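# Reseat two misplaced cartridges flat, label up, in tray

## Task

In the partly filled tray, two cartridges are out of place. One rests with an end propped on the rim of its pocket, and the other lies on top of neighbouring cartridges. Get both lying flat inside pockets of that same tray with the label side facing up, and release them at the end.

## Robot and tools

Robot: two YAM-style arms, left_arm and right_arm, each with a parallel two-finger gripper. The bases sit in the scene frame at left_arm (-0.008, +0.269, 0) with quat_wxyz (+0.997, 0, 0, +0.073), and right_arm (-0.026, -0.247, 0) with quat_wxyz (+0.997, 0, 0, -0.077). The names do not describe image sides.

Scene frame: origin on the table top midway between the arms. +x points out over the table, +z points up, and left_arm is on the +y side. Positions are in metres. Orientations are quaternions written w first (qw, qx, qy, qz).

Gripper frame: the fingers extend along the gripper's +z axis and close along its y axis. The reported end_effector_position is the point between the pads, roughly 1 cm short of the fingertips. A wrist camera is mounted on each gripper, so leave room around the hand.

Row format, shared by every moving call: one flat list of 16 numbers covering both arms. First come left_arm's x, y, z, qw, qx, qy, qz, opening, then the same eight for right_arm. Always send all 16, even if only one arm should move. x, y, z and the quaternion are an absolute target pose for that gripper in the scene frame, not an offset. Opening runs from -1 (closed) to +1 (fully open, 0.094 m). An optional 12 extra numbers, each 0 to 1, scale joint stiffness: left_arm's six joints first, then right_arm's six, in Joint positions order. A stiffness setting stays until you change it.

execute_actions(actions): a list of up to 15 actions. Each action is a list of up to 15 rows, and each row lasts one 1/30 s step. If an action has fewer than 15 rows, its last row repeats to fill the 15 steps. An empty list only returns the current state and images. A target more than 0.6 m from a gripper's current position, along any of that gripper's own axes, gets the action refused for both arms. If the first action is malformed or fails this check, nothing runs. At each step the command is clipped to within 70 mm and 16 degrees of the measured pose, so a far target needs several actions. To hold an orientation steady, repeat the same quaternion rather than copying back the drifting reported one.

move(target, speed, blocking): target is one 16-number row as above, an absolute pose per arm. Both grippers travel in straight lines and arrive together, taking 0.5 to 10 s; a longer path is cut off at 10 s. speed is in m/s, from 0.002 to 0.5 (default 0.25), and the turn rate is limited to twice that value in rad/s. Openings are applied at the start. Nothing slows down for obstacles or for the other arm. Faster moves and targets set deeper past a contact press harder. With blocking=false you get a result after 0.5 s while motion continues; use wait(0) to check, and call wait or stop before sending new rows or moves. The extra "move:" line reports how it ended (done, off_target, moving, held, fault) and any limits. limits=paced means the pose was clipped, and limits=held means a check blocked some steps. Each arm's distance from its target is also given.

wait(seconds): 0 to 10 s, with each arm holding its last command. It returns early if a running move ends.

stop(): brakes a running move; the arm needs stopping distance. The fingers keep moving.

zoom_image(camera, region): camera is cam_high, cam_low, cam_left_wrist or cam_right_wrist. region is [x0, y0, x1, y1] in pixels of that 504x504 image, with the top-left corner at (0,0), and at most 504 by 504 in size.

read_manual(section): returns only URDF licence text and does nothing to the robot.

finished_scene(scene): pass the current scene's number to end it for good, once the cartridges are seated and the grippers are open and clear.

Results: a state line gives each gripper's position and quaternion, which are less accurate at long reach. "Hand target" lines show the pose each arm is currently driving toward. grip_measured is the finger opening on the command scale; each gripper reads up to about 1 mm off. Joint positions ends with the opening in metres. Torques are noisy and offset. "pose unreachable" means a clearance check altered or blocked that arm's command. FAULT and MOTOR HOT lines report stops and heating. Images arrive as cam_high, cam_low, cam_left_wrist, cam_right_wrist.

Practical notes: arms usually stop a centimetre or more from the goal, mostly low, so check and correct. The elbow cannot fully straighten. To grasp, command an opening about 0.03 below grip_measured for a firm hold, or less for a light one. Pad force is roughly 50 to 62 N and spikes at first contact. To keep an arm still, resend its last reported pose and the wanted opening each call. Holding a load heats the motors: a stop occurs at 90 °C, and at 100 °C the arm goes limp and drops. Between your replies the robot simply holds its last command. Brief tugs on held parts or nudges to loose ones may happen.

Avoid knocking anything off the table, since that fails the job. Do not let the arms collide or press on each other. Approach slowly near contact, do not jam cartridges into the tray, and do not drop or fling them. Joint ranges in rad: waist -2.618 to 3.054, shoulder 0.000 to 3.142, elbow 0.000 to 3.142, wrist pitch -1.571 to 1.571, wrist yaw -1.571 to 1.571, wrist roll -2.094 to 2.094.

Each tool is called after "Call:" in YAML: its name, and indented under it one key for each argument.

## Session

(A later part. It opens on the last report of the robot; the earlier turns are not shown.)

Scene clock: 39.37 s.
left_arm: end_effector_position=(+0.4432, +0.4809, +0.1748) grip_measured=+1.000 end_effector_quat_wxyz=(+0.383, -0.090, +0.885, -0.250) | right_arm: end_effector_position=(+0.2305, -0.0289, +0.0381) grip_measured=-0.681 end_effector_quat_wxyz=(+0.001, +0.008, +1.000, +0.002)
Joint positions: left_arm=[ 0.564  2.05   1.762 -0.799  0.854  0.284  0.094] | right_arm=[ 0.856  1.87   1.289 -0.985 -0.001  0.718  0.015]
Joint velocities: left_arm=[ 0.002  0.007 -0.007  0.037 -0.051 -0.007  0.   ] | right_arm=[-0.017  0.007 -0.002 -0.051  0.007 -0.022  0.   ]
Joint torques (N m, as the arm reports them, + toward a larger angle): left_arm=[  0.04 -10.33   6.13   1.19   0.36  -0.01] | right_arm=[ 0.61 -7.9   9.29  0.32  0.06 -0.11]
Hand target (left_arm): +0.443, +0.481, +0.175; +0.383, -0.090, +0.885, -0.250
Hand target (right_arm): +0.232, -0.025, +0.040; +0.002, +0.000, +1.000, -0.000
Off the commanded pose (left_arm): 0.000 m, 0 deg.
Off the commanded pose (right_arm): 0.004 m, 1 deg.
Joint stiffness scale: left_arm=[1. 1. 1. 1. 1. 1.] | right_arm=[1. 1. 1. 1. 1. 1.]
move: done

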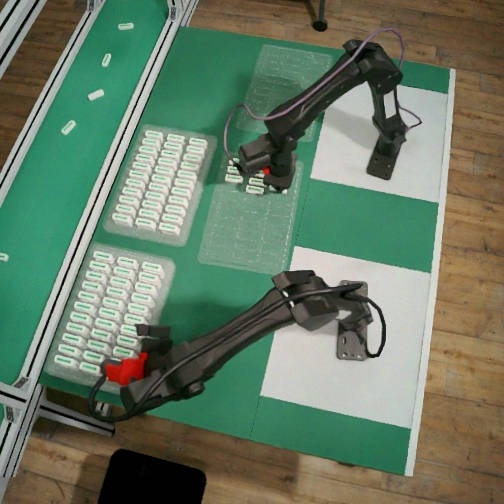

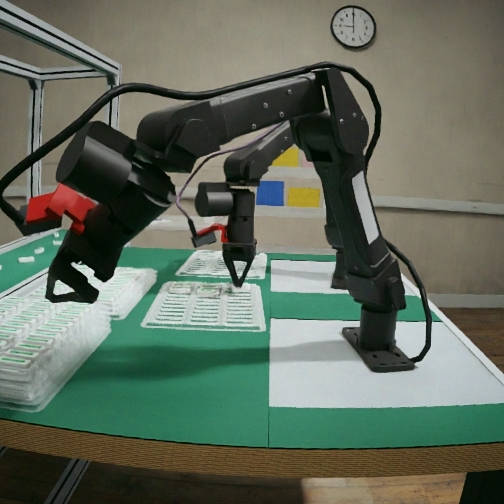

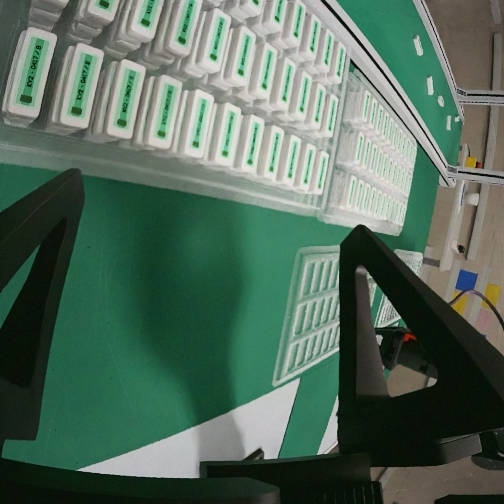

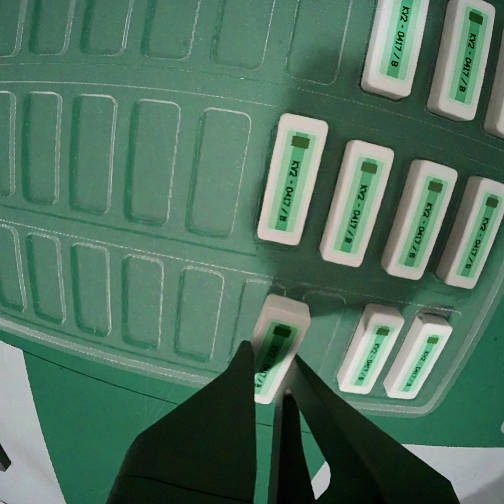

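Call:
move:
  target: [0.4432, 0.4809, 0.1748, 0.383, -0.090, 0.885, -0.250, 1, 0.224, -0.020, 0.025, 0, -0.061, 0.998, 0, -0.715]
  speed: 0.1

Scene clock: 43.77 s.
left_arm: end_effector_position=(+0.4432, +0.4809, +0.1748) grip_measured=+1.000 end_effector_quat_wxyz=(+0.383, -0.090, +0.885, -0.250) | right_arm: end_effector_position=(+0.2270, -0.0214, +0.0314) grip_measured=-0.681 end_effector_quat_wxyz=(+0.002, -0.052, +0.999, +0.003)
Joint positions: left_arm=[ 0.564  2.05   1.762 -0.799  0.854  0.284  0.094] | right_arm=[ 0.88   1.885  1.281 -0.959 -0.001  0.62   0.015]
Joint velocities: left_arm=[-0.002 -0.002  0.002  0.022 -0.037 -0.007  0.   ] | right_arm=[-0.017 -0.012  0.012  0.022  0.022 -0.022 -0.002]
Joint torques (N m, as the arm reports them, + toward a larger angle): left_arm=[  0.04 -10.32   6.1    1.19   0.36  -0.02] | right_arm=[ 0.89 -8.12  6.24  0.55 -0.03 -0.05]
Hand target (left_arm): +0.443, +0.481, +0.175; +0.383, -0.090, +0.885, -0.250
Hand target (right_arm): +0.224, -0.020, +0.025; +0.000, -0.061, +0.998, -0.000
Off the commanded pose (left_arm): 0.000 m, 0 deg.
Off the commanded pose (right_arm): 0.007 m, 1 deg.
Joint stiffness scale: left_arm=[1. 1. 1. 1. 1. 1.] | right_arm=[1. 1. 1. 1. 1. 1.]
move: done

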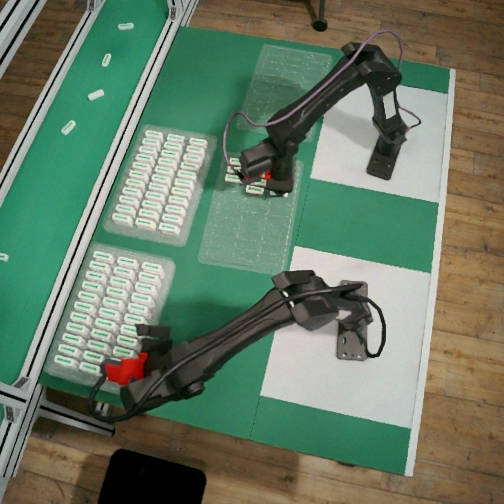

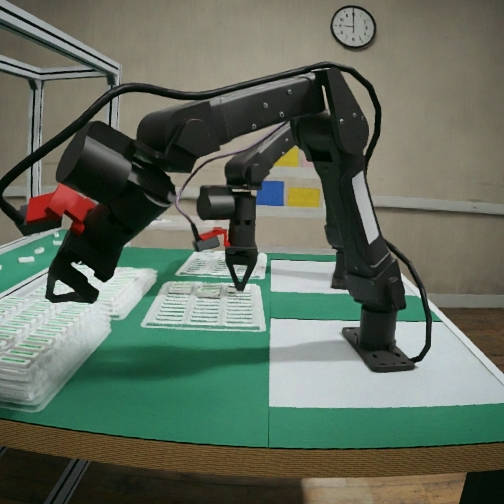

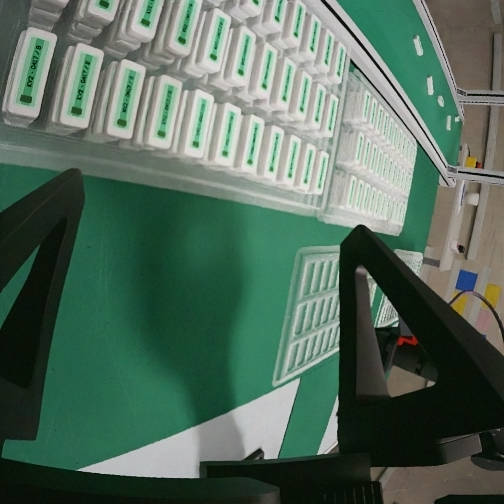

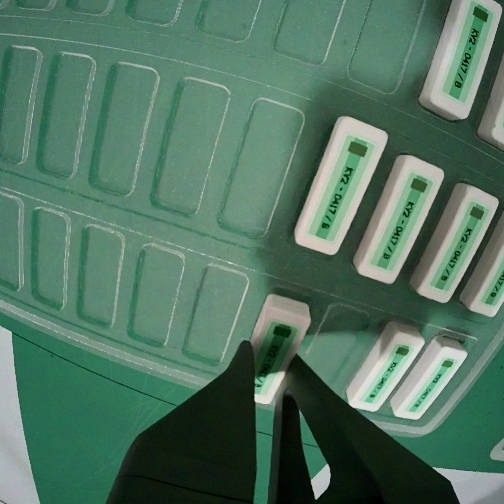

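Call:
zoom_image:
  camera: "cam_right_wrist"
  region: [180, 250, 400, 420]

Call:
zoom_image:
  camera: "cam_low"
  region: [205, 265, 265, 315]

Region (180, 250, 400, 420) of cam_right_wrist's 504x504 image, scaled by 2.291, with more detail than that image has; it fills the top 389 rows of this view, and the rest is white.

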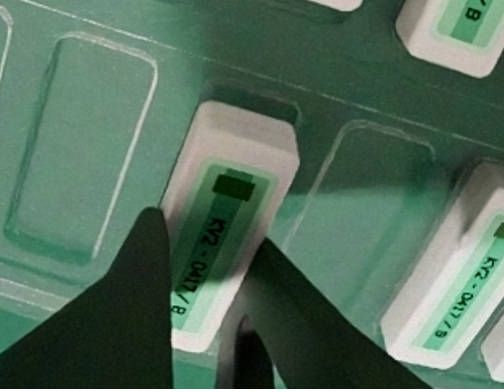

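Region (205, 265, 265, 315) of cam_low's 504x504 image, scaled by 8.400, with more detail than that image has.

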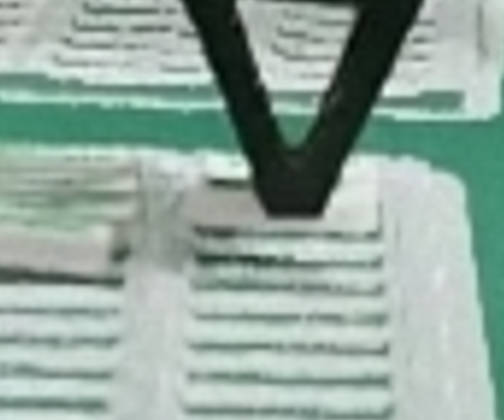

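Call:
move:
  target: [0.4432, 0.4809, 0.1748, 0.383, -0.090, 0.885, -0.250, 1, 0.224, -0.0241, 0.0175, 0, -0.063, 0.998, 0, -0.715]
  speed: 0.04

Scene clock: 48.27 s.
left_arm: end_effector_position=(+0.4432, +0.4809, +0.1748) grip_measured=+1.000 end_effector_quat_wxyz=(+0.383, -0.090, +0.885, -0.250) | right_arm: end_effector_position=(+0.2111, -0.0240, +0.0215) grip_measured=-0.683 end_effector_quat_wxyz=(-0.025, -0.065, +0.998, -0.003)
Joint positions: left_arm=[ 0.564  2.05   1.762 -0.799  0.854  0.284  0.094] | right_arm=[ 0.892  1.896  1.253 -0.971 -0.026  0.607  0.015]
Joint velocities: left_arm=[-0.007 -0.012 -0.007 -0.095 -0.037 -0.051  0.   ] | right_arm=[-0.002 -0.007  0.007 -0.037 -0.007 -0.007 -0.001]
Joint torques (N m, as the arm reports them, + toward a larger angle): left_arm=[  0.04 -10.32   6.12   1.19   0.36  -0.02] | right_arm=[-1.03 -8.87  5.85  0.87  0.21 -0.09]
Hand target (left_arm): +0.443, +0.481, +0.175; +0.383, -0.090, +0.885, -0.250
Hand target (right_arm): +0.224, -0.024, +0.018; -0.001, -0.063, +0.998, -0.001
Off the commanded pose (left_arm): 0.000 m, 0 deg.
Off the commanded pose (right_arm): 0.014 m, 3 deg.
Joint stiffness scale: left_arm=[1. 1. 1. 1. 1. 1.] | right_arm=[1. 1. 1. 1. 1. 1.]
move: off_target (right_arm)

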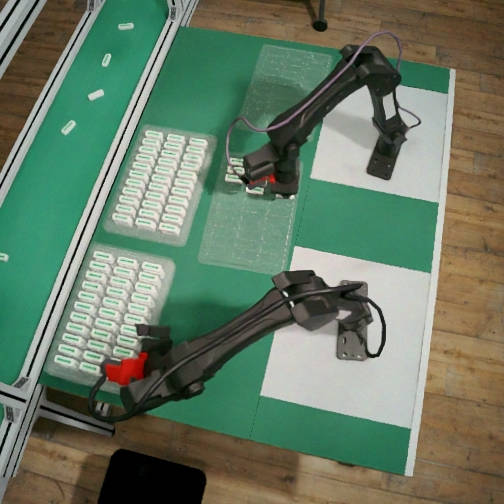

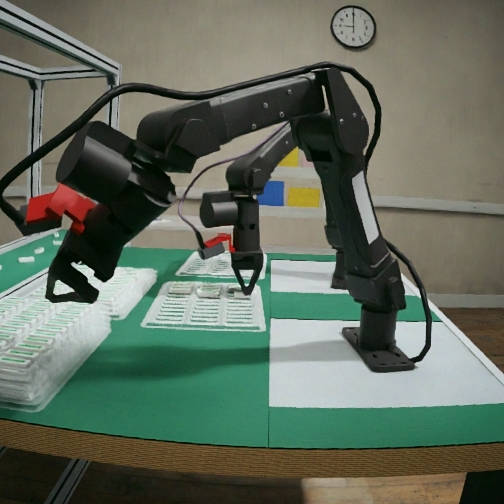

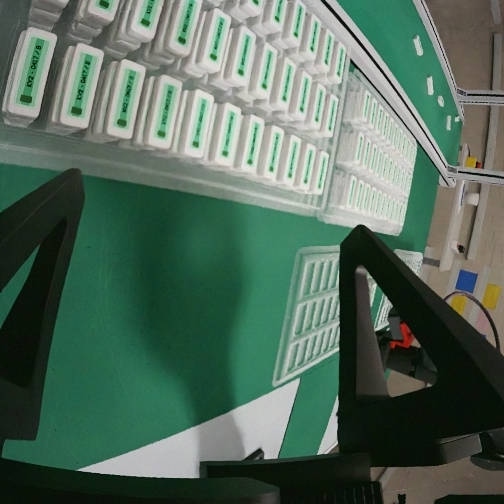

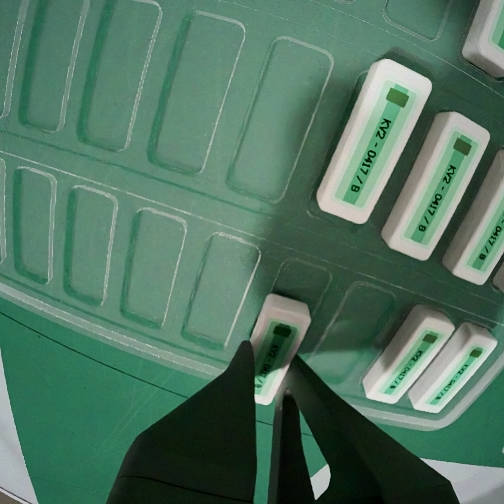

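Call:
wait:
  seconds: 0

Scene clock: 48.53 s.
left_arm: end_effector_position=(+0.4432, +0.4809, +0.1748) grip_measured=+1.000 end_effector_quat_wxyz=(+0.383, -0.090, +0.885, -0.250) | right_arm: end_effector_position=(+0.2111, -0.0240, +0.0215) grip_measured=-0.683 end_effector_quat_wxyz=(-0.025, -0.065, +0.998, -0.003)
Joint positions: left_arm=[ 0.564  2.05   1.762 -0.799  0.854  0.284  0.094] | right_arm=[ 0.892  1.896  1.253 -0.971 -0.026  0.607  0.015]
Joint velocities: left_arm=[-0.007  0.007  0.007 -0.051  0.022 -0.022  0.   ] | right_arm=[-0.002  0.002 -0.012 -0.066  0.051  0.022  0.   ]
Joint torques (N m, as the arm reports them, + toward a larger angle): left_arm=[  0.04 -10.33   6.13   1.19   0.36  -0.01] | right_arm=[-0.86 -8.94  5.74  0.93  0.2  -0.09]
Hand target (left_arm): +0.443, +0.481, +0.175; +0.383, -0.090, +0.885, -0.250
Hand target (right_arm): +0.224, -0.024, +0.018; -0.001, -0.063, +0.998, -0.001
Off the commanded pose (left_arm): 0.000 m, 0 deg.
Off the commanded pose (right_arm): 0.014 m, 3 deg.
Joint stiffness scale: left_arm=[1. 1. 1. 1. 1. 1.] | right_arm=[1. 1. 1. 1. 1. 1.]

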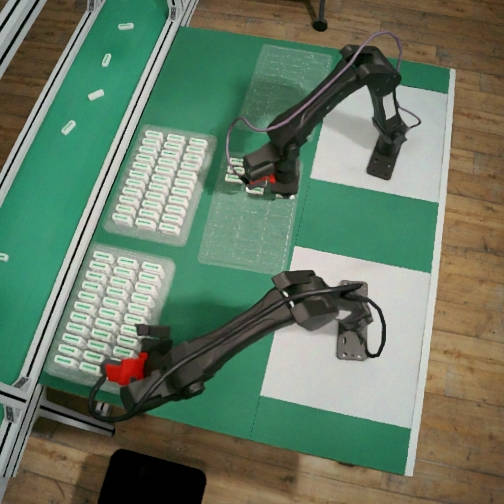

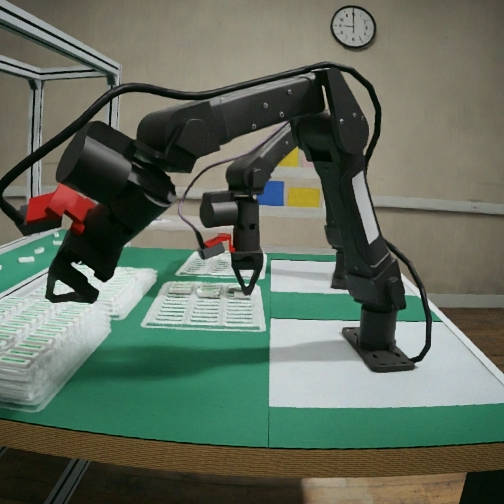

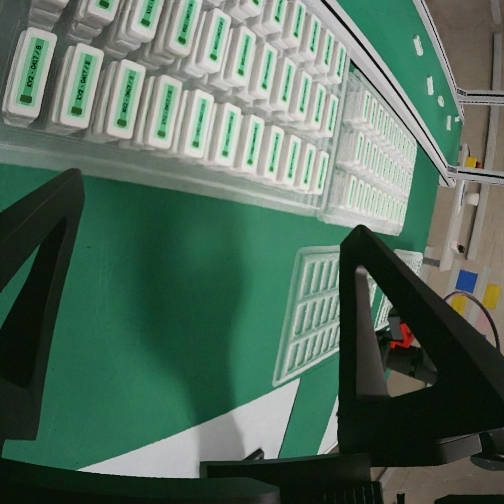

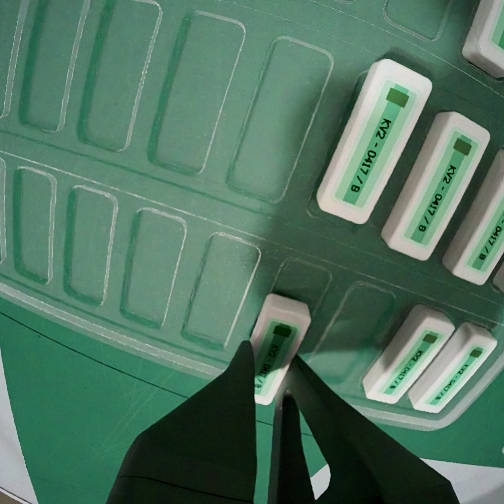

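Call:
move:
  target: [0.4432, 0.4809, 0.1748, 0.383, -0.090, 0.885, -0.250, 1, 0.228, -0.0235, 0.038, 0, -0.060, 0.998, 0, -0.715]
  speed: 0.06

Scene clock: 52.00 s.
left_arm: end_effector_position=(+0.4432, +0.4809, +0.1748) grip_measured=+1.000 end_effector_quat_wxyz=(+0.383, -0.090, +0.885, -0.250) | right_arm: end_effector_position=(+0.2201, -0.0225, +0.0277) grip_measured=-0.683 end_effector_quat_wxyz=(-0.014, -0.061, +0.998, -0.001)
Joint positions: left_arm=[ 0.564  2.05   1.762 -0.799  0.854  0.284  0.094] | right_arm=[ 0.883  1.896  1.28  -0.978 -0.017  0.606  0.015]
Joint velocities: left_arm=[-0.007 -0.002  0.002  0.051 -0.022  0.081  0.   ] | right_arm=[ 0.007  0.002 -0.012 -0.022  0.037 -0.051  0.   ]
Joint torques (N m, as the arm reports them, + toward a larger angle): left_arm=[  0.04 -10.35   6.11   1.19   0.36  -0.01] | right_arm=[ -0.63 -10.26   8.85   0.22   0.13  -0.08]
Hand target (left_arm): +0.443, +0.481, +0.175; +0.383, -0.090, +0.885, -0.250
Hand target (right_arm): +0.228, -0.023, +0.038; -0.000, -0.059, +0.998, +0.000
Off the commanded pose (left_arm): 0.000 m, 0 deg.
Off the commanded pose (right_arm): 0.013 m, 2 deg.
Joint stiffness scale: left_arm=[1. 1. 1. 1. 1. 1.] | right_arm=[1. 1. 1. 1. 1. 1.]
move: off_target (right_arm)

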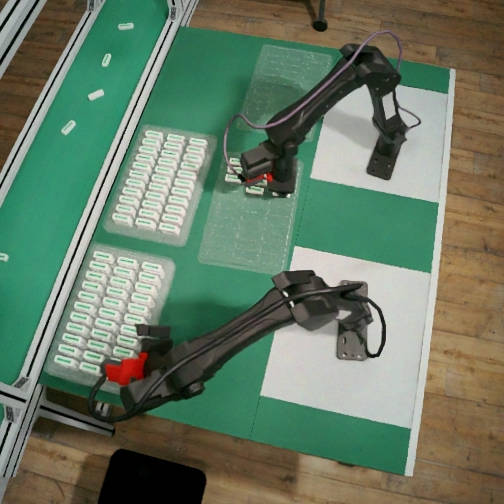

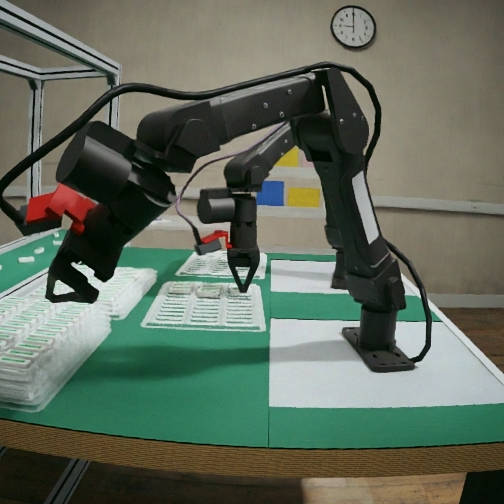

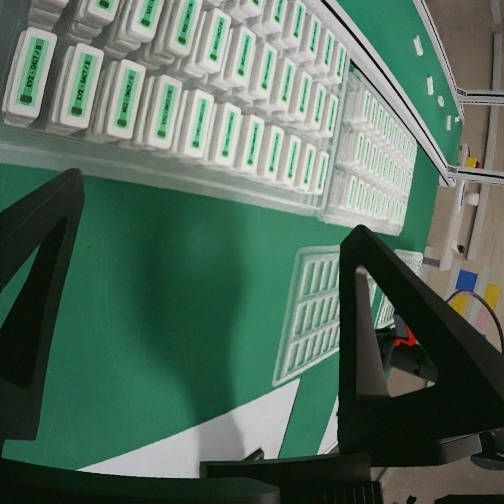

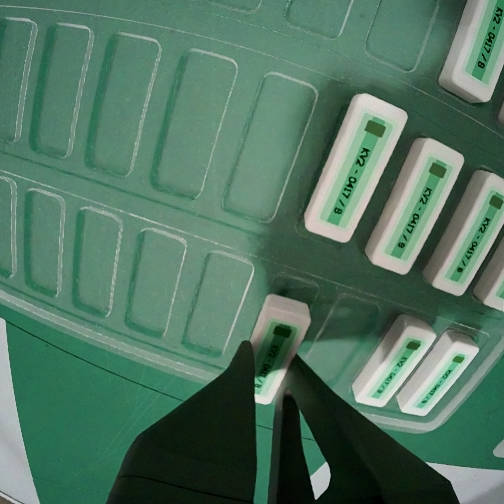

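Call:
move:
  target: [0.4432, 0.4809, 0.1748, 0.383, -0.090, 0.885, -0.250, 1, 0.2281, -0.0286, 0.019, 0.0046, -0.055, 0.998, -0.0059, -0.715]
  speed: 0.04

Scene clock: 57.93 s.
left_arm: end_effector_position=(+0.4432, +0.4809, +0.1748) grip_measured=+1.000 end_effector_quat_wxyz=(+0.383, -0.090, +0.885, -0.250) | right_arm: end_effector_position=(+0.2234, -0.0232, +0.0215) grip_measured=-0.683 end_effector_quat_wxyz=(-0.003, -0.061, +0.998, -0.001)
Joint positions: left_arm=[ 0.564  2.05   1.762 -0.799  0.854  0.284  0.094] | right_arm=[ 0.883  1.896  1.254 -0.934 -0.001  0.606  0.015]
Joint velocities: left_arm=[ 0.007 -0.002 -0.022  0.037 -0.037  0.066  0.   ] | right_arm=[-0.007  0.002 -0.012 -0.007  0.022  0.051 -0.001]
Joint torques (N m, as the arm reports them, + toward a larger angle): left_arm=[  0.05 -10.35   6.12   1.2    0.36  -0.02] | right_arm=[-1.07 -9.12  6.15  0.59  0.11 -0.03]
Hand target (left_arm): +0.443, +0.481, +0.175; +0.383, -0.090, +0.885, -0.250
Hand target (right_arm): +0.228, -0.029, +0.019; +0.004, -0.055, +0.998, -0.006
Off the commanded pose (left_arm): 0.000 m, 0 deg.
Off the commanded pose (right_arm): 0.008 m, 1 deg.
Joint stiffness scale: left_arm=[1. 1. 1. 1. 1. 1.] | right_arm=[1. 1. 1. 1. 1. 1.]
move: done

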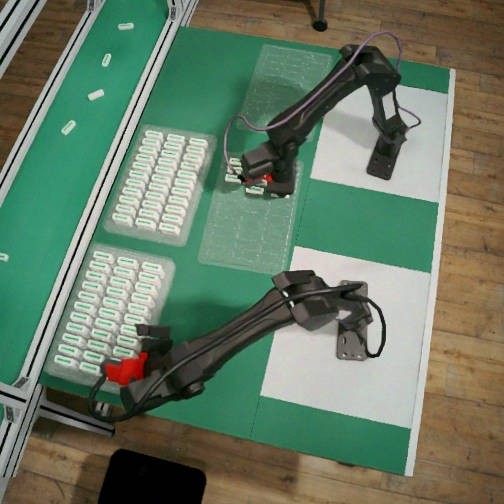

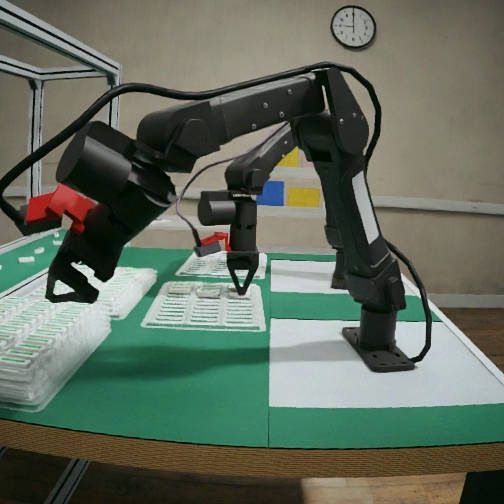

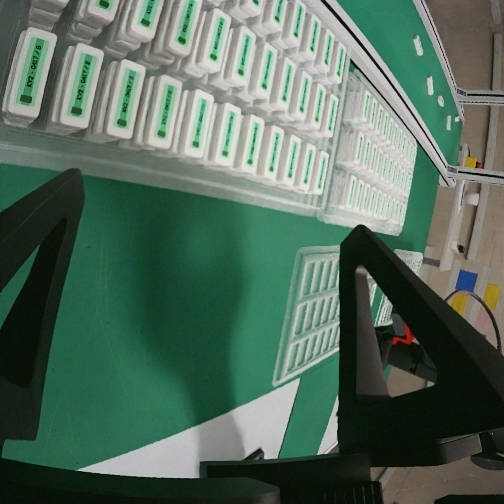

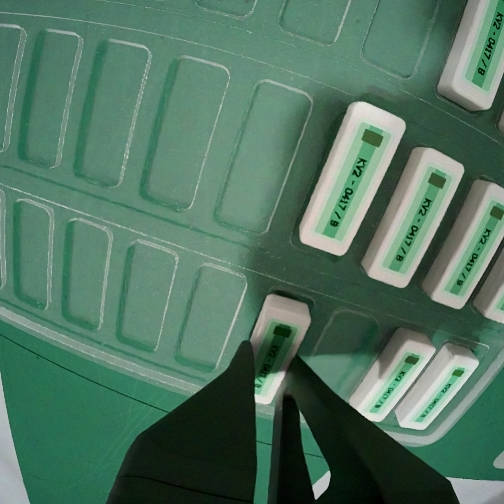

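Call:
zoom_image:
  camera: "cam_right_wrist"
  region: [170, 250, 390, 420]

Call:
zoom_image:
  camera: "cam_low"
  region: [205, 265, 265, 315]

Call:
zoom_image:
  camera: "cam_right_wrist"
  region: [235, 270, 345, 360]

Region (170, 250, 390, 420) of cam_right_wrist's 504x504 image, scaled by 2.291, with more detail than that image has; it fills the top 389 rows of this view, and the rest is white.

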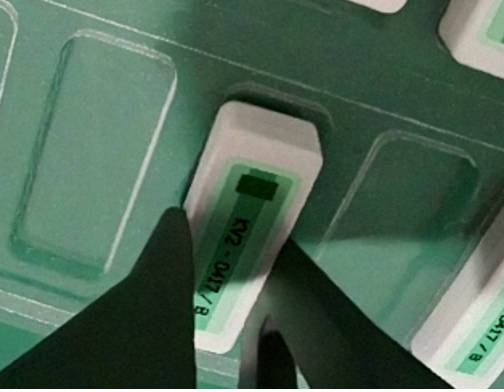

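Region (205, 265, 265, 315) of cam_low's 504x504 image, scaled by 8.400, with more detail than that image has.

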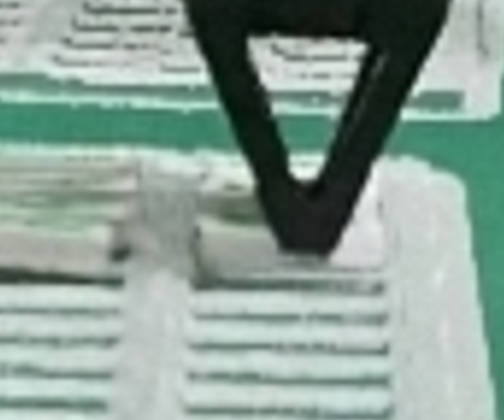

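Region (235, 270, 345, 360) of cam_right_wrist's 504x504 image, scaled by 4.582, with more detail than that image has; it fills the top 412 rows of this view, and the rest is white.

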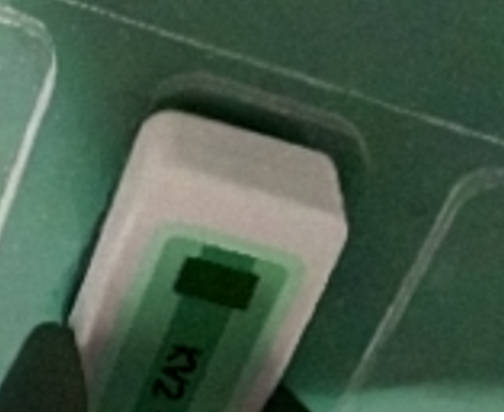

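Call:
execute_actions:
  actions:
    - [[0.4432,0.4809,0.1748,0.383,-0.090,0.885,-0.250,1,0.2280,-0.0282,0.019,0.0052,-0.0522,0.9986,-0.0062,-0.715],[0.4432,0.4809,0.1748,0.383,-0.090,0.885,-0.250,1,0.2279,-0.0279,0.019,0.0059,-0.0494,0.9987,-0.0064,-0.715],[0.4432,0.4809,0.1748,0.383,-0.090,0.885,-0.250,1,0.2277,-0.0275,0.019,0.0065,-0.0466,0.9989,-0.0067,-0.715],[0.4432,0.4809,0.1748,0.383,-0.090,0.885,-0.250,1,0.2276,-0.0272,0.019,0.0071,-0.0438,0.999,-0.0070,-0.715],[0.4432,0.4809,0.1748,0.383,-0.090,0.885,-0.250,1,0.2275,-0.0269,0.019,0.0078,-0.041,0.999,-0.0072,-0.715]]

Scene clock: 62.07 s.
left_arm: end_effector_position=(+0.4432, +0.4809, +0.1748) grip_measured=+1.000 end_effector_quat_wxyz=(+0.383, -0.090, +0.885, -0.250) | right_arm: end_effector_position=(+0.2250, -0.0232, +0.0215) grip_measured=-0.683 end_effector_quat_wxyz=(+0.001, -0.047, +0.999, -0.002)
Joint positions: left_arm=[ 0.564  2.05   1.762 -0.799  0.854  0.284  0.094] | right_arm=[ 0.883  1.896  1.254 -0.929  0.004  0.634  0.015]
Joint velocities: left_arm=[-0.007 -0.002  0.002 -0.022 -0.022  0.007  0.   ] | right_arm=[ 0.002  0.022  0.017 -0.007 -0.037  0.007 -0.   ]
Joint torques (N m, as the arm reports them, + toward a larger angle): left_arm=[  0.05 -10.32   6.14   1.19   0.36  -0.02] | right_arm=[-0.31 -9.22  6.18  0.58  0.15  0.  ]
Hand target (left_arm): +0.443, +0.481, +0.175; +0.383, -0.090, +0.885, -0.250
Hand target (right_arm): +0.227, -0.027, +0.019; +0.008, -0.041, +0.999, -0.007
Off the commanded pose (left_arm): 0.000 m, 0 deg.
Off the commanded pose (right_arm): 0.005 m, 1 deg.
Joint stiffness scale: left_arm=[1. 1. 1. 1. 1. 1.] | right_arm=[1. 1. 1. 1. 1. 1.]

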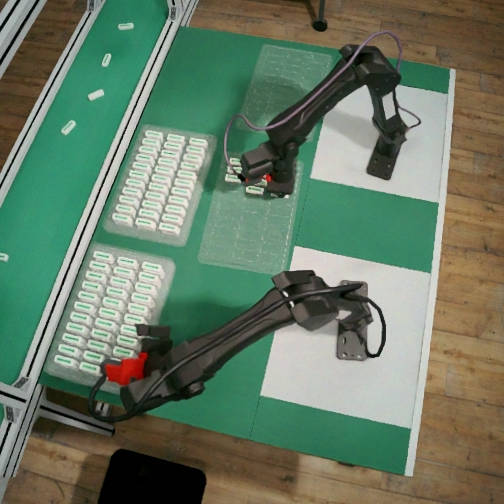

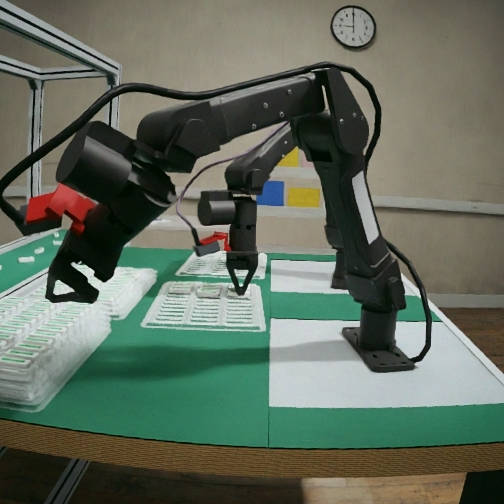

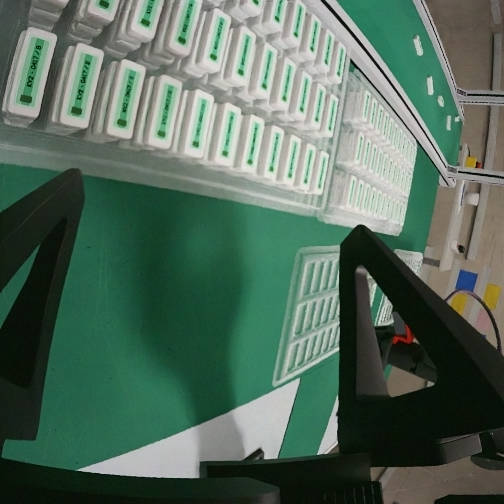

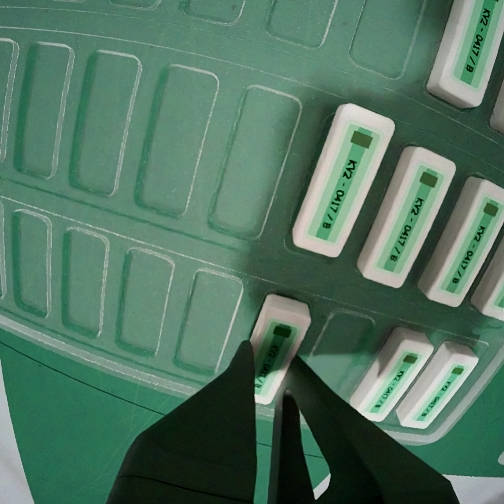

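Call:
zoom_image:
  camera: "cam_right_wrist"
  region: [225, 270, 355, 380]

Call:
zoom_image:
  camera: "cam_low"
  region: [215, 275, 260, 310]

Region (225, 270, 355, 380) of cam_right_wrist's 504x504 image, scaled by 3.877, with more detail than that image has; it fills the top 426 rows of this view, and the rest is white.

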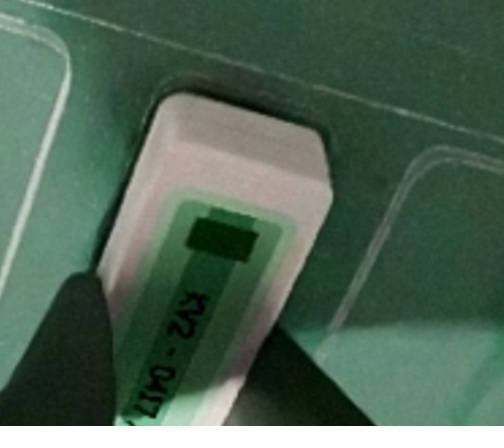

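Region (215, 275, 260, 310) of cam_low's 504x504 image, scaled by 11.200, with more detail than that image has.

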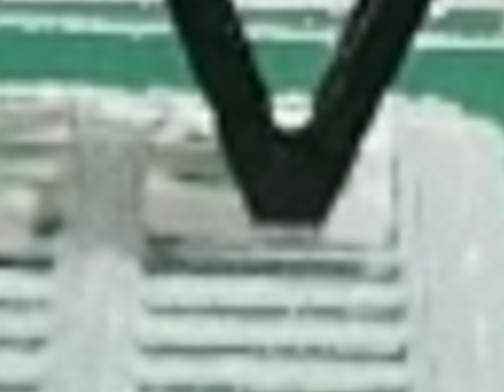

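Call:
execute_actions:
  actions:
    - [[0.4432,0.4809,0.1748,0.383,-0.090,0.885,-0.250,1,0.2274,-0.0270,0.0185,0.0080,-0.043,0.999,-0.0070,-0.715],[0.4432,0.4809,0.1748,0.383,-0.090,0.885,-0.250,1,0.2273,-0.0271,0.0180,0.0082,-0.043,0.999,-0.0069,-0.715],[0.4432,0.4809,0.1748,0.383,-0.090,0.885,-0.250,1,0.2272,-0.0272,0.0175,0.0084,-0.043,0.999,-0.0067,-0.715],[0.4432,0.4809,0.1748,0.383,-0.090,0.885,-0.250,1,0.2271,-0.0273,0.0170,0.0086,-0.043,0.999,-0.0065,-0.715],[0.4432,0.4809,0.1748,0.383,-0.090,0.885,-0.250,1,0.2270,-0.0274,0.0165,0.0088,-0.043,0.999,-0.0064,-0.715],[0.4432,0.4809,0.1748,0.383,-0.090,0.885,-0.250,1,0.2270,-0.0274,0.0160,0.0090,-0.043,0.999,-0.0062,-0.715],[0.4432,0.4809,0.1748,0.383,-0.090,0.885,-0.250,1,0.2269,-0.0275,0.0155,0.0092,-0.043,0.999,-0.0060,-0.715],[0.4432,0.4809,0.1748,0.383,-0.090,0.885,-0.250,1,0.2269,-0.0275,0.0150,0.0094,-0.043,0.999,-0.0059,-0.715],[0.4432,0.4809,0.1748,0.383,-0.090,0.885,-0.250,1,0.2268,-0.0276,0.0145,0.0096,-0.043,0.999,-0.0057,-0.715],[0.4432,0.4809,0.1748,0.383,-0.090,0.885,-0.250,1,0.2268,-0.0276,0.0140,0.0098,-0.043,0.999,-0.0055,-0.715],[0.4432,0.4809,0.1748,0.383,-0.090,0.885,-0.250,1,0.2268,-0.0276,0.0135,0.0100,-0.043,0.999,-0.0054,-0.715]]

Scene clock: 64.30 s.
left_arm: end_effector_position=(+0.4432, +0.4809, +0.1748) grip_measured=+1.000 end_effector_quat_wxyz=(+0.383, -0.090, +0.885, -0.250) | right_arm: end_effector_position=(+0.2142, -0.0286, +0.0177) grip_measured=-0.683 end_effector_quat_wxyz=(-0.020, -0.045, +0.999, -0.008)
Joint positions: left_arm=[ 0.564  2.05   1.762 -0.799  0.854  0.284  0.094] | right_arm=[ 0.883  1.897  1.237 -0.952 -0.012  0.638  0.015]
Joint velocities: left_arm=[ 0.012 -0.002 -0.002 -0.007  0.007 -0.022  0.   ] | right_arm=[-0.017  0.017 -0.027  0.037 -0.022 -0.037 -0.   ]
Joint torques (N m, as the arm reports them, + toward a larger angle): left_arm=[  0.03 -10.34   6.1    1.19   0.36  -0.01] | right_arm=[-0.31 -8.93  5.49  0.95  0.29  0.  ]
Hand target (left_arm): +0.443, +0.481, +0.175; +0.383, -0.090, +0.885, -0.250
Hand target (right_arm): +0.226, -0.028, +0.014; +0.009, -0.043, +0.999, -0.006
Off the commanded pose (left_arm): 0.000 m, 0 deg.
Off the commanded pose (right_arm): 0.013 m, 3 deg.
Joint stiffness scale: left_arm=[1. 1. 1. 1. 1. 1.] | right_arm=[1. 1. 1. 1. 1. 1.]

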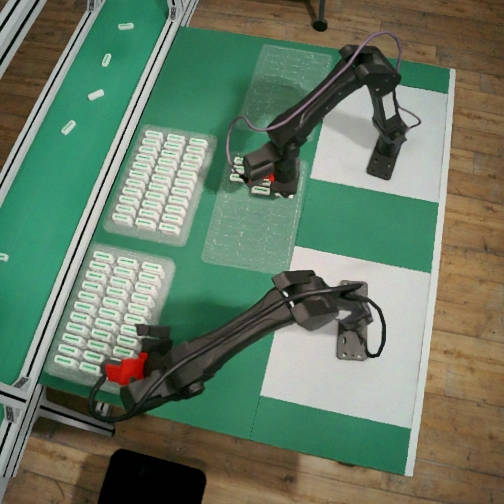

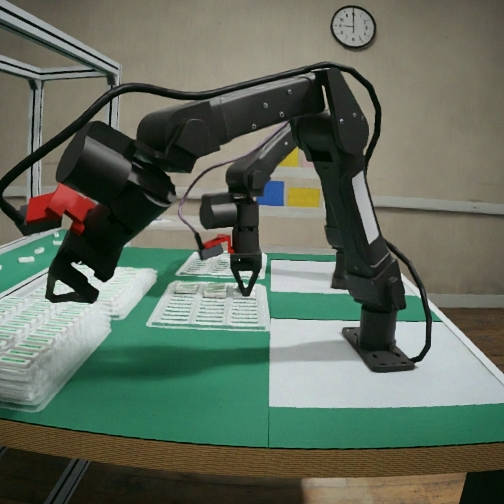

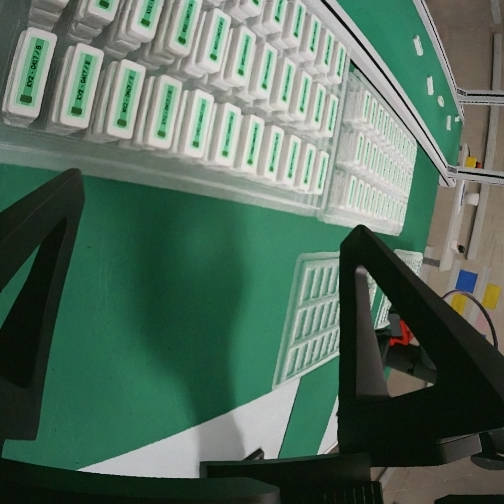

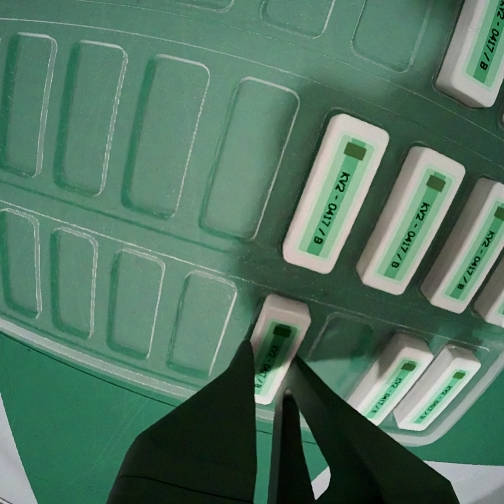

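Call:
zoom_image:
  camera: "cam_right_wrist"
  region: [200, 90, 480, 420]

Call:
zoom_image:
  camera: "cam_low"
  region: [170, 270, 275, 315]

Region (200, 90, 480, 420) of cam_right_wrist's 504x504 image, scaled by 1.527, with more detail than that image has; it fills the left 428 columns of this view, and the rest is white.

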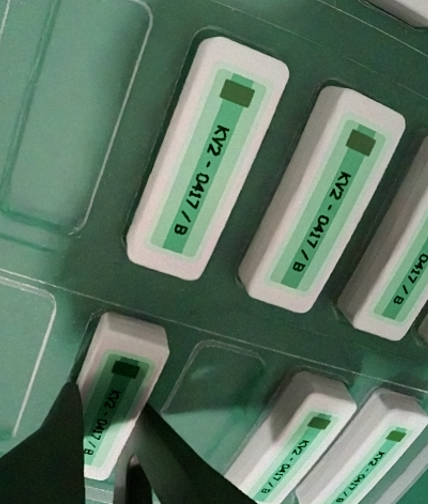

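Region (170, 270, 275, 315) of cam_low's 504x504 image, scaled by 4.800, with more detail than that image has; it fills the top 216 rows of this view, and the rest is white.

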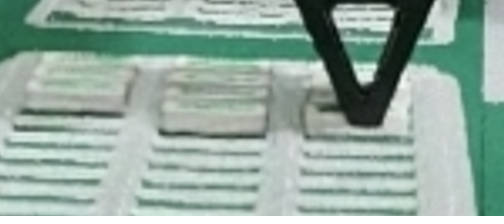

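Call:
wait:
  seconds: 0

Scene clock: 65.03 s.
left_arm: end_effector_position=(+0.4432, +0.4809, +0.1748) grip_measured=+1.000 end_effector_quat_wxyz=(+0.383, -0.090, +0.885, -0.250) | right_arm: end_effector_position=(+0.2142, -0.0286, +0.0177) grip_measured=-0.683 end_effector_quat_wxyz=(-0.020, -0.045, +0.999, -0.008)
Joint positions: left_arm=[ 0.564  2.05   1.762 -0.799  0.854  0.284  0.094] | right_arm=[ 0.883  1.897  1.237 -0.952 -0.012  0.638  0.015]
Joint velocities: left_arm=[-0.017 -0.017 -0.002  0.037  0.007  0.022  0.   ] | right_arm=[-0.007 -0.007  0.012 -0.066  0.007 -0.066 -0.   ]
Joint torques (N m, as the arm reports them, + toward a larger angle): left_arm=[  0.05 -10.33   6.14   1.19   0.36  -0.02] | right_arm=[-0.33 -9.14  5.61  1.    0.24 -0.02]
Hand target (left_arm): +0.443, +0.481, +0.175; +0.383, -0.090, +0.885, -0.250
Hand target (right_arm): +0.226, -0.028, +0.014; +0.009, -0.043, +0.999, -0.006
Off the commanded pose (left_arm): 0.000 m, 0 deg.
Off the commanded pose (right_arm): 0.013 m, 3 deg.
Joint stiffness scale: left_arm=[1. 1. 1. 1. 1. 1.] | right_arm=[1. 1. 1. 1. 1. 1.]

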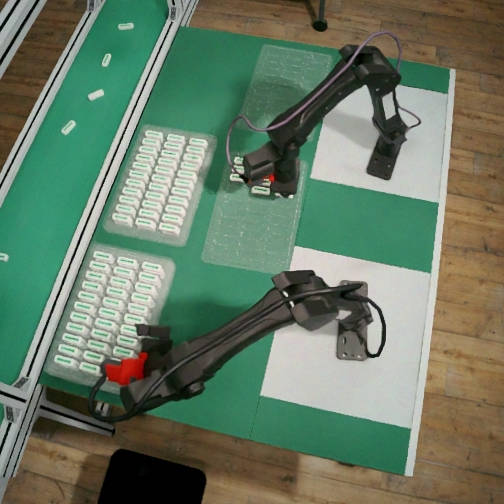

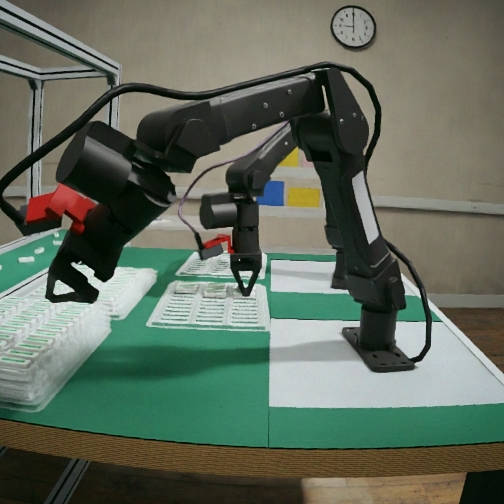

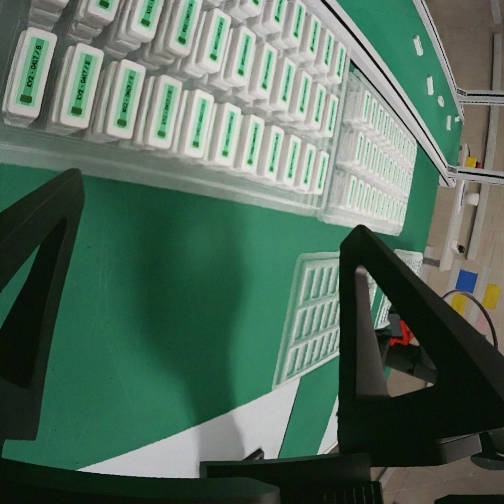

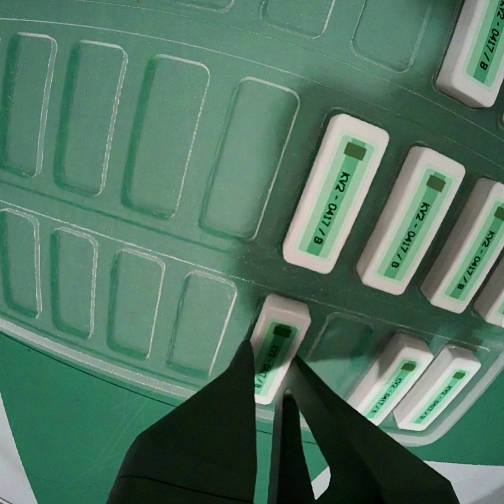

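Call:
zoom_image:
  camera: "cam_right_wrist"
  region: [215, 270, 355, 410]

Call:
zoom_image:
  camera: "cam_low"
  region: [220, 275, 270, 310]

Region (215, 270, 355, 410) of cam_right_wrist's 504x504 image, scaled by 3.600, with more detail than that image has.

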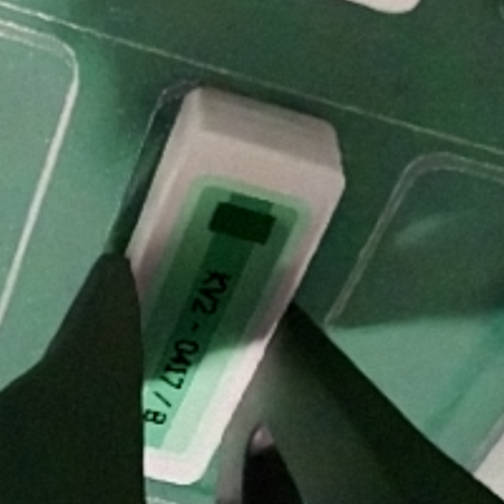

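Region (220, 275, 270, 310) of cam_low's 504x504 image, scaled by 10.080, with more detail than that image has; it fills the top 353 rows of this view, and the rest is white.

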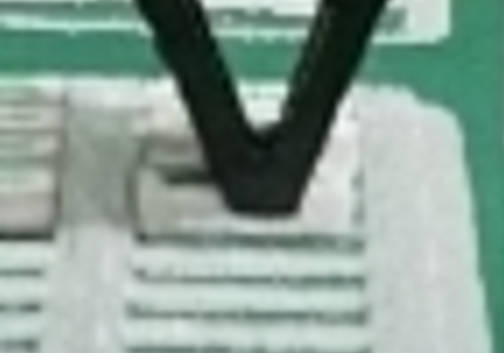

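Call:
execute_actions:
  actions:
    - [[0.4432,0.4809,0.1748,0.383,-0.090,0.885,-0.250,1,0.2225,-0.0280,0.0150,0.000,-0.044,0.999,-0.0065,-0.715],[0.4432,0.4809,0.1748,0.383,-0.090,0.885,-0.250,1,0.2185,-0.0283,0.0164,-0.010,-0.045,0.999,-0.0075,-0.715],[0.4432,0.4809,0.1748,0.383,-0.090,0.885,-0.250,1,0.2142,-0.0286,0.0177,-0.0198,-0.045,0.999,-0.0084,-0.715],[0.4432,0.4809,0.1748,0.383,-0.090,0.885,-0.250,1,0.2135,-0.0281,0.0177,-0.0215,-0.045,0.999,-0.0067,-0.715],[0.4432,0.4809,0.1748,0.383,-0.090,0.885,-0.250,1,0.2128,-0.0275,0.0177,-0.0233,-0.045,0.999,-0.0050,-0.715],[0.4432,0.4809,0.1748,0.383,-0.090,0.885,-0.250,1,0.2122,-0.0270,0.0177,-0.0250,-0.045,0.999,-0.0034,-0.715],[0.4432,0.4809,0.1748,0.383,-0.090,0.885,-0.250,1,0.2115,-0.0264,0.0177,-0.0268,-0.045,0.999,-0.0017,-0.715],[0.4432,0.4809,0.1748,0.383,-0.090,0.885,-0.250,1,0.2108,-0.0259,0.0177,-0.0285,-0.045,0.999,0.0,-0.715]]

Scene clock: 68.77 s.
left_arm: end_effector_position=(+0.4432, +0.4809, +0.1748) grip_measured=+1.000 end_effector_quat_wxyz=(+0.383, -0.090, +0.885, -0.250) | right_arm: end_effector_position=(+0.2136, -0.0285, +0.0177) grip_measured=-0.683 end_effector_quat_wxyz=(-0.021, -0.045, +0.999, -0.008)
Joint positions: left_arm=[ 0.564  2.05   1.762 -0.799  0.854  0.284  0.094] | right_arm=[ 0.883  1.897  1.237 -0.954 -0.015  0.638  0.015]
Joint velocities: left_arm=[-0.002  0.012  0.017 -0.081 -0.022  0.007  0.   ] | right_arm=[-0.012 -0.007  0.012  0.007 -0.051 -0.051 -0.001]
Joint torques (N m, as the arm reports them, + toward a larger angle): left_arm=[  0.03 -10.33   6.11   1.19   0.36  -0.01] | right_arm=[-0.05 -8.87  7.1   0.32 -0.14 -0.02]
Hand target (left_arm): +0.443, +0.481, +0.175; +0.383, -0.090, +0.885, -0.250
Hand target (right_arm): +0.211, -0.026, +0.018; -0.029, -0.045, +0.999, -0.000
Off the commanded pose (left_arm): 0.000 m, 0 deg.
Off the commanded pose (right_arm): 0.004 m, 1 deg.
Joint stiffness scale: left_arm=[1. 1. 1. 1. 1. 1.] | right_arm=[1. 1. 1. 1. 1. 1.]

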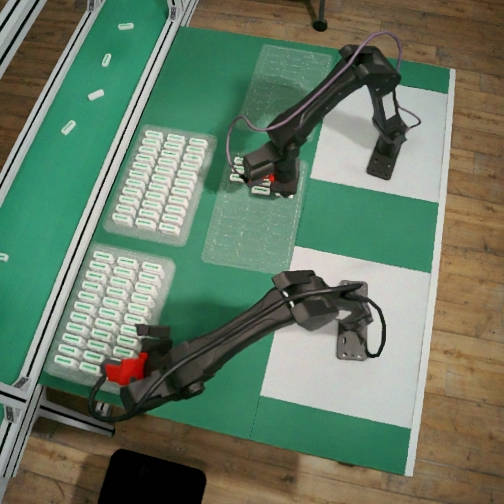

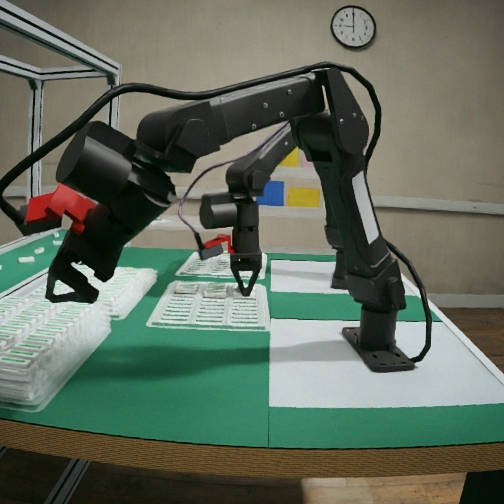

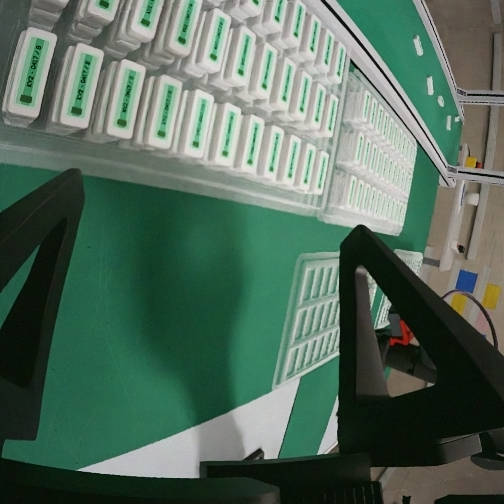

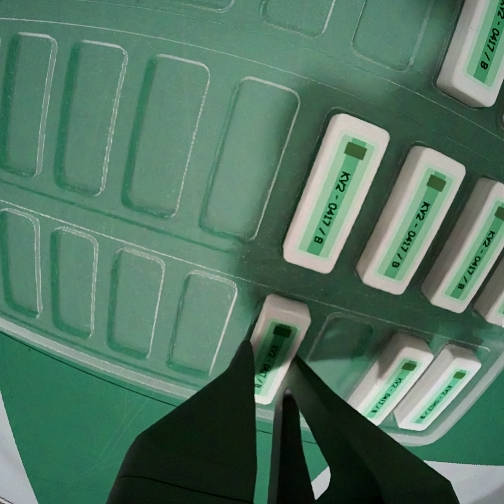

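Call:
zoom_image:
  camera: "cam_right_wrist"
  region: [230, 275, 340, 365]

Region (230, 275, 340, 365) of cam_right_wrist's 504x504 image, scaled by 4.582, with more detail than that image has; it fills the top 412 rows of this view, and the rest is white.

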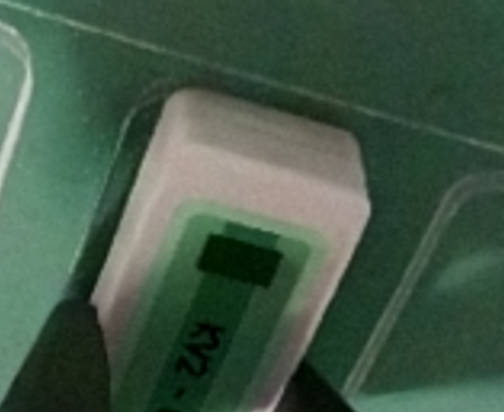

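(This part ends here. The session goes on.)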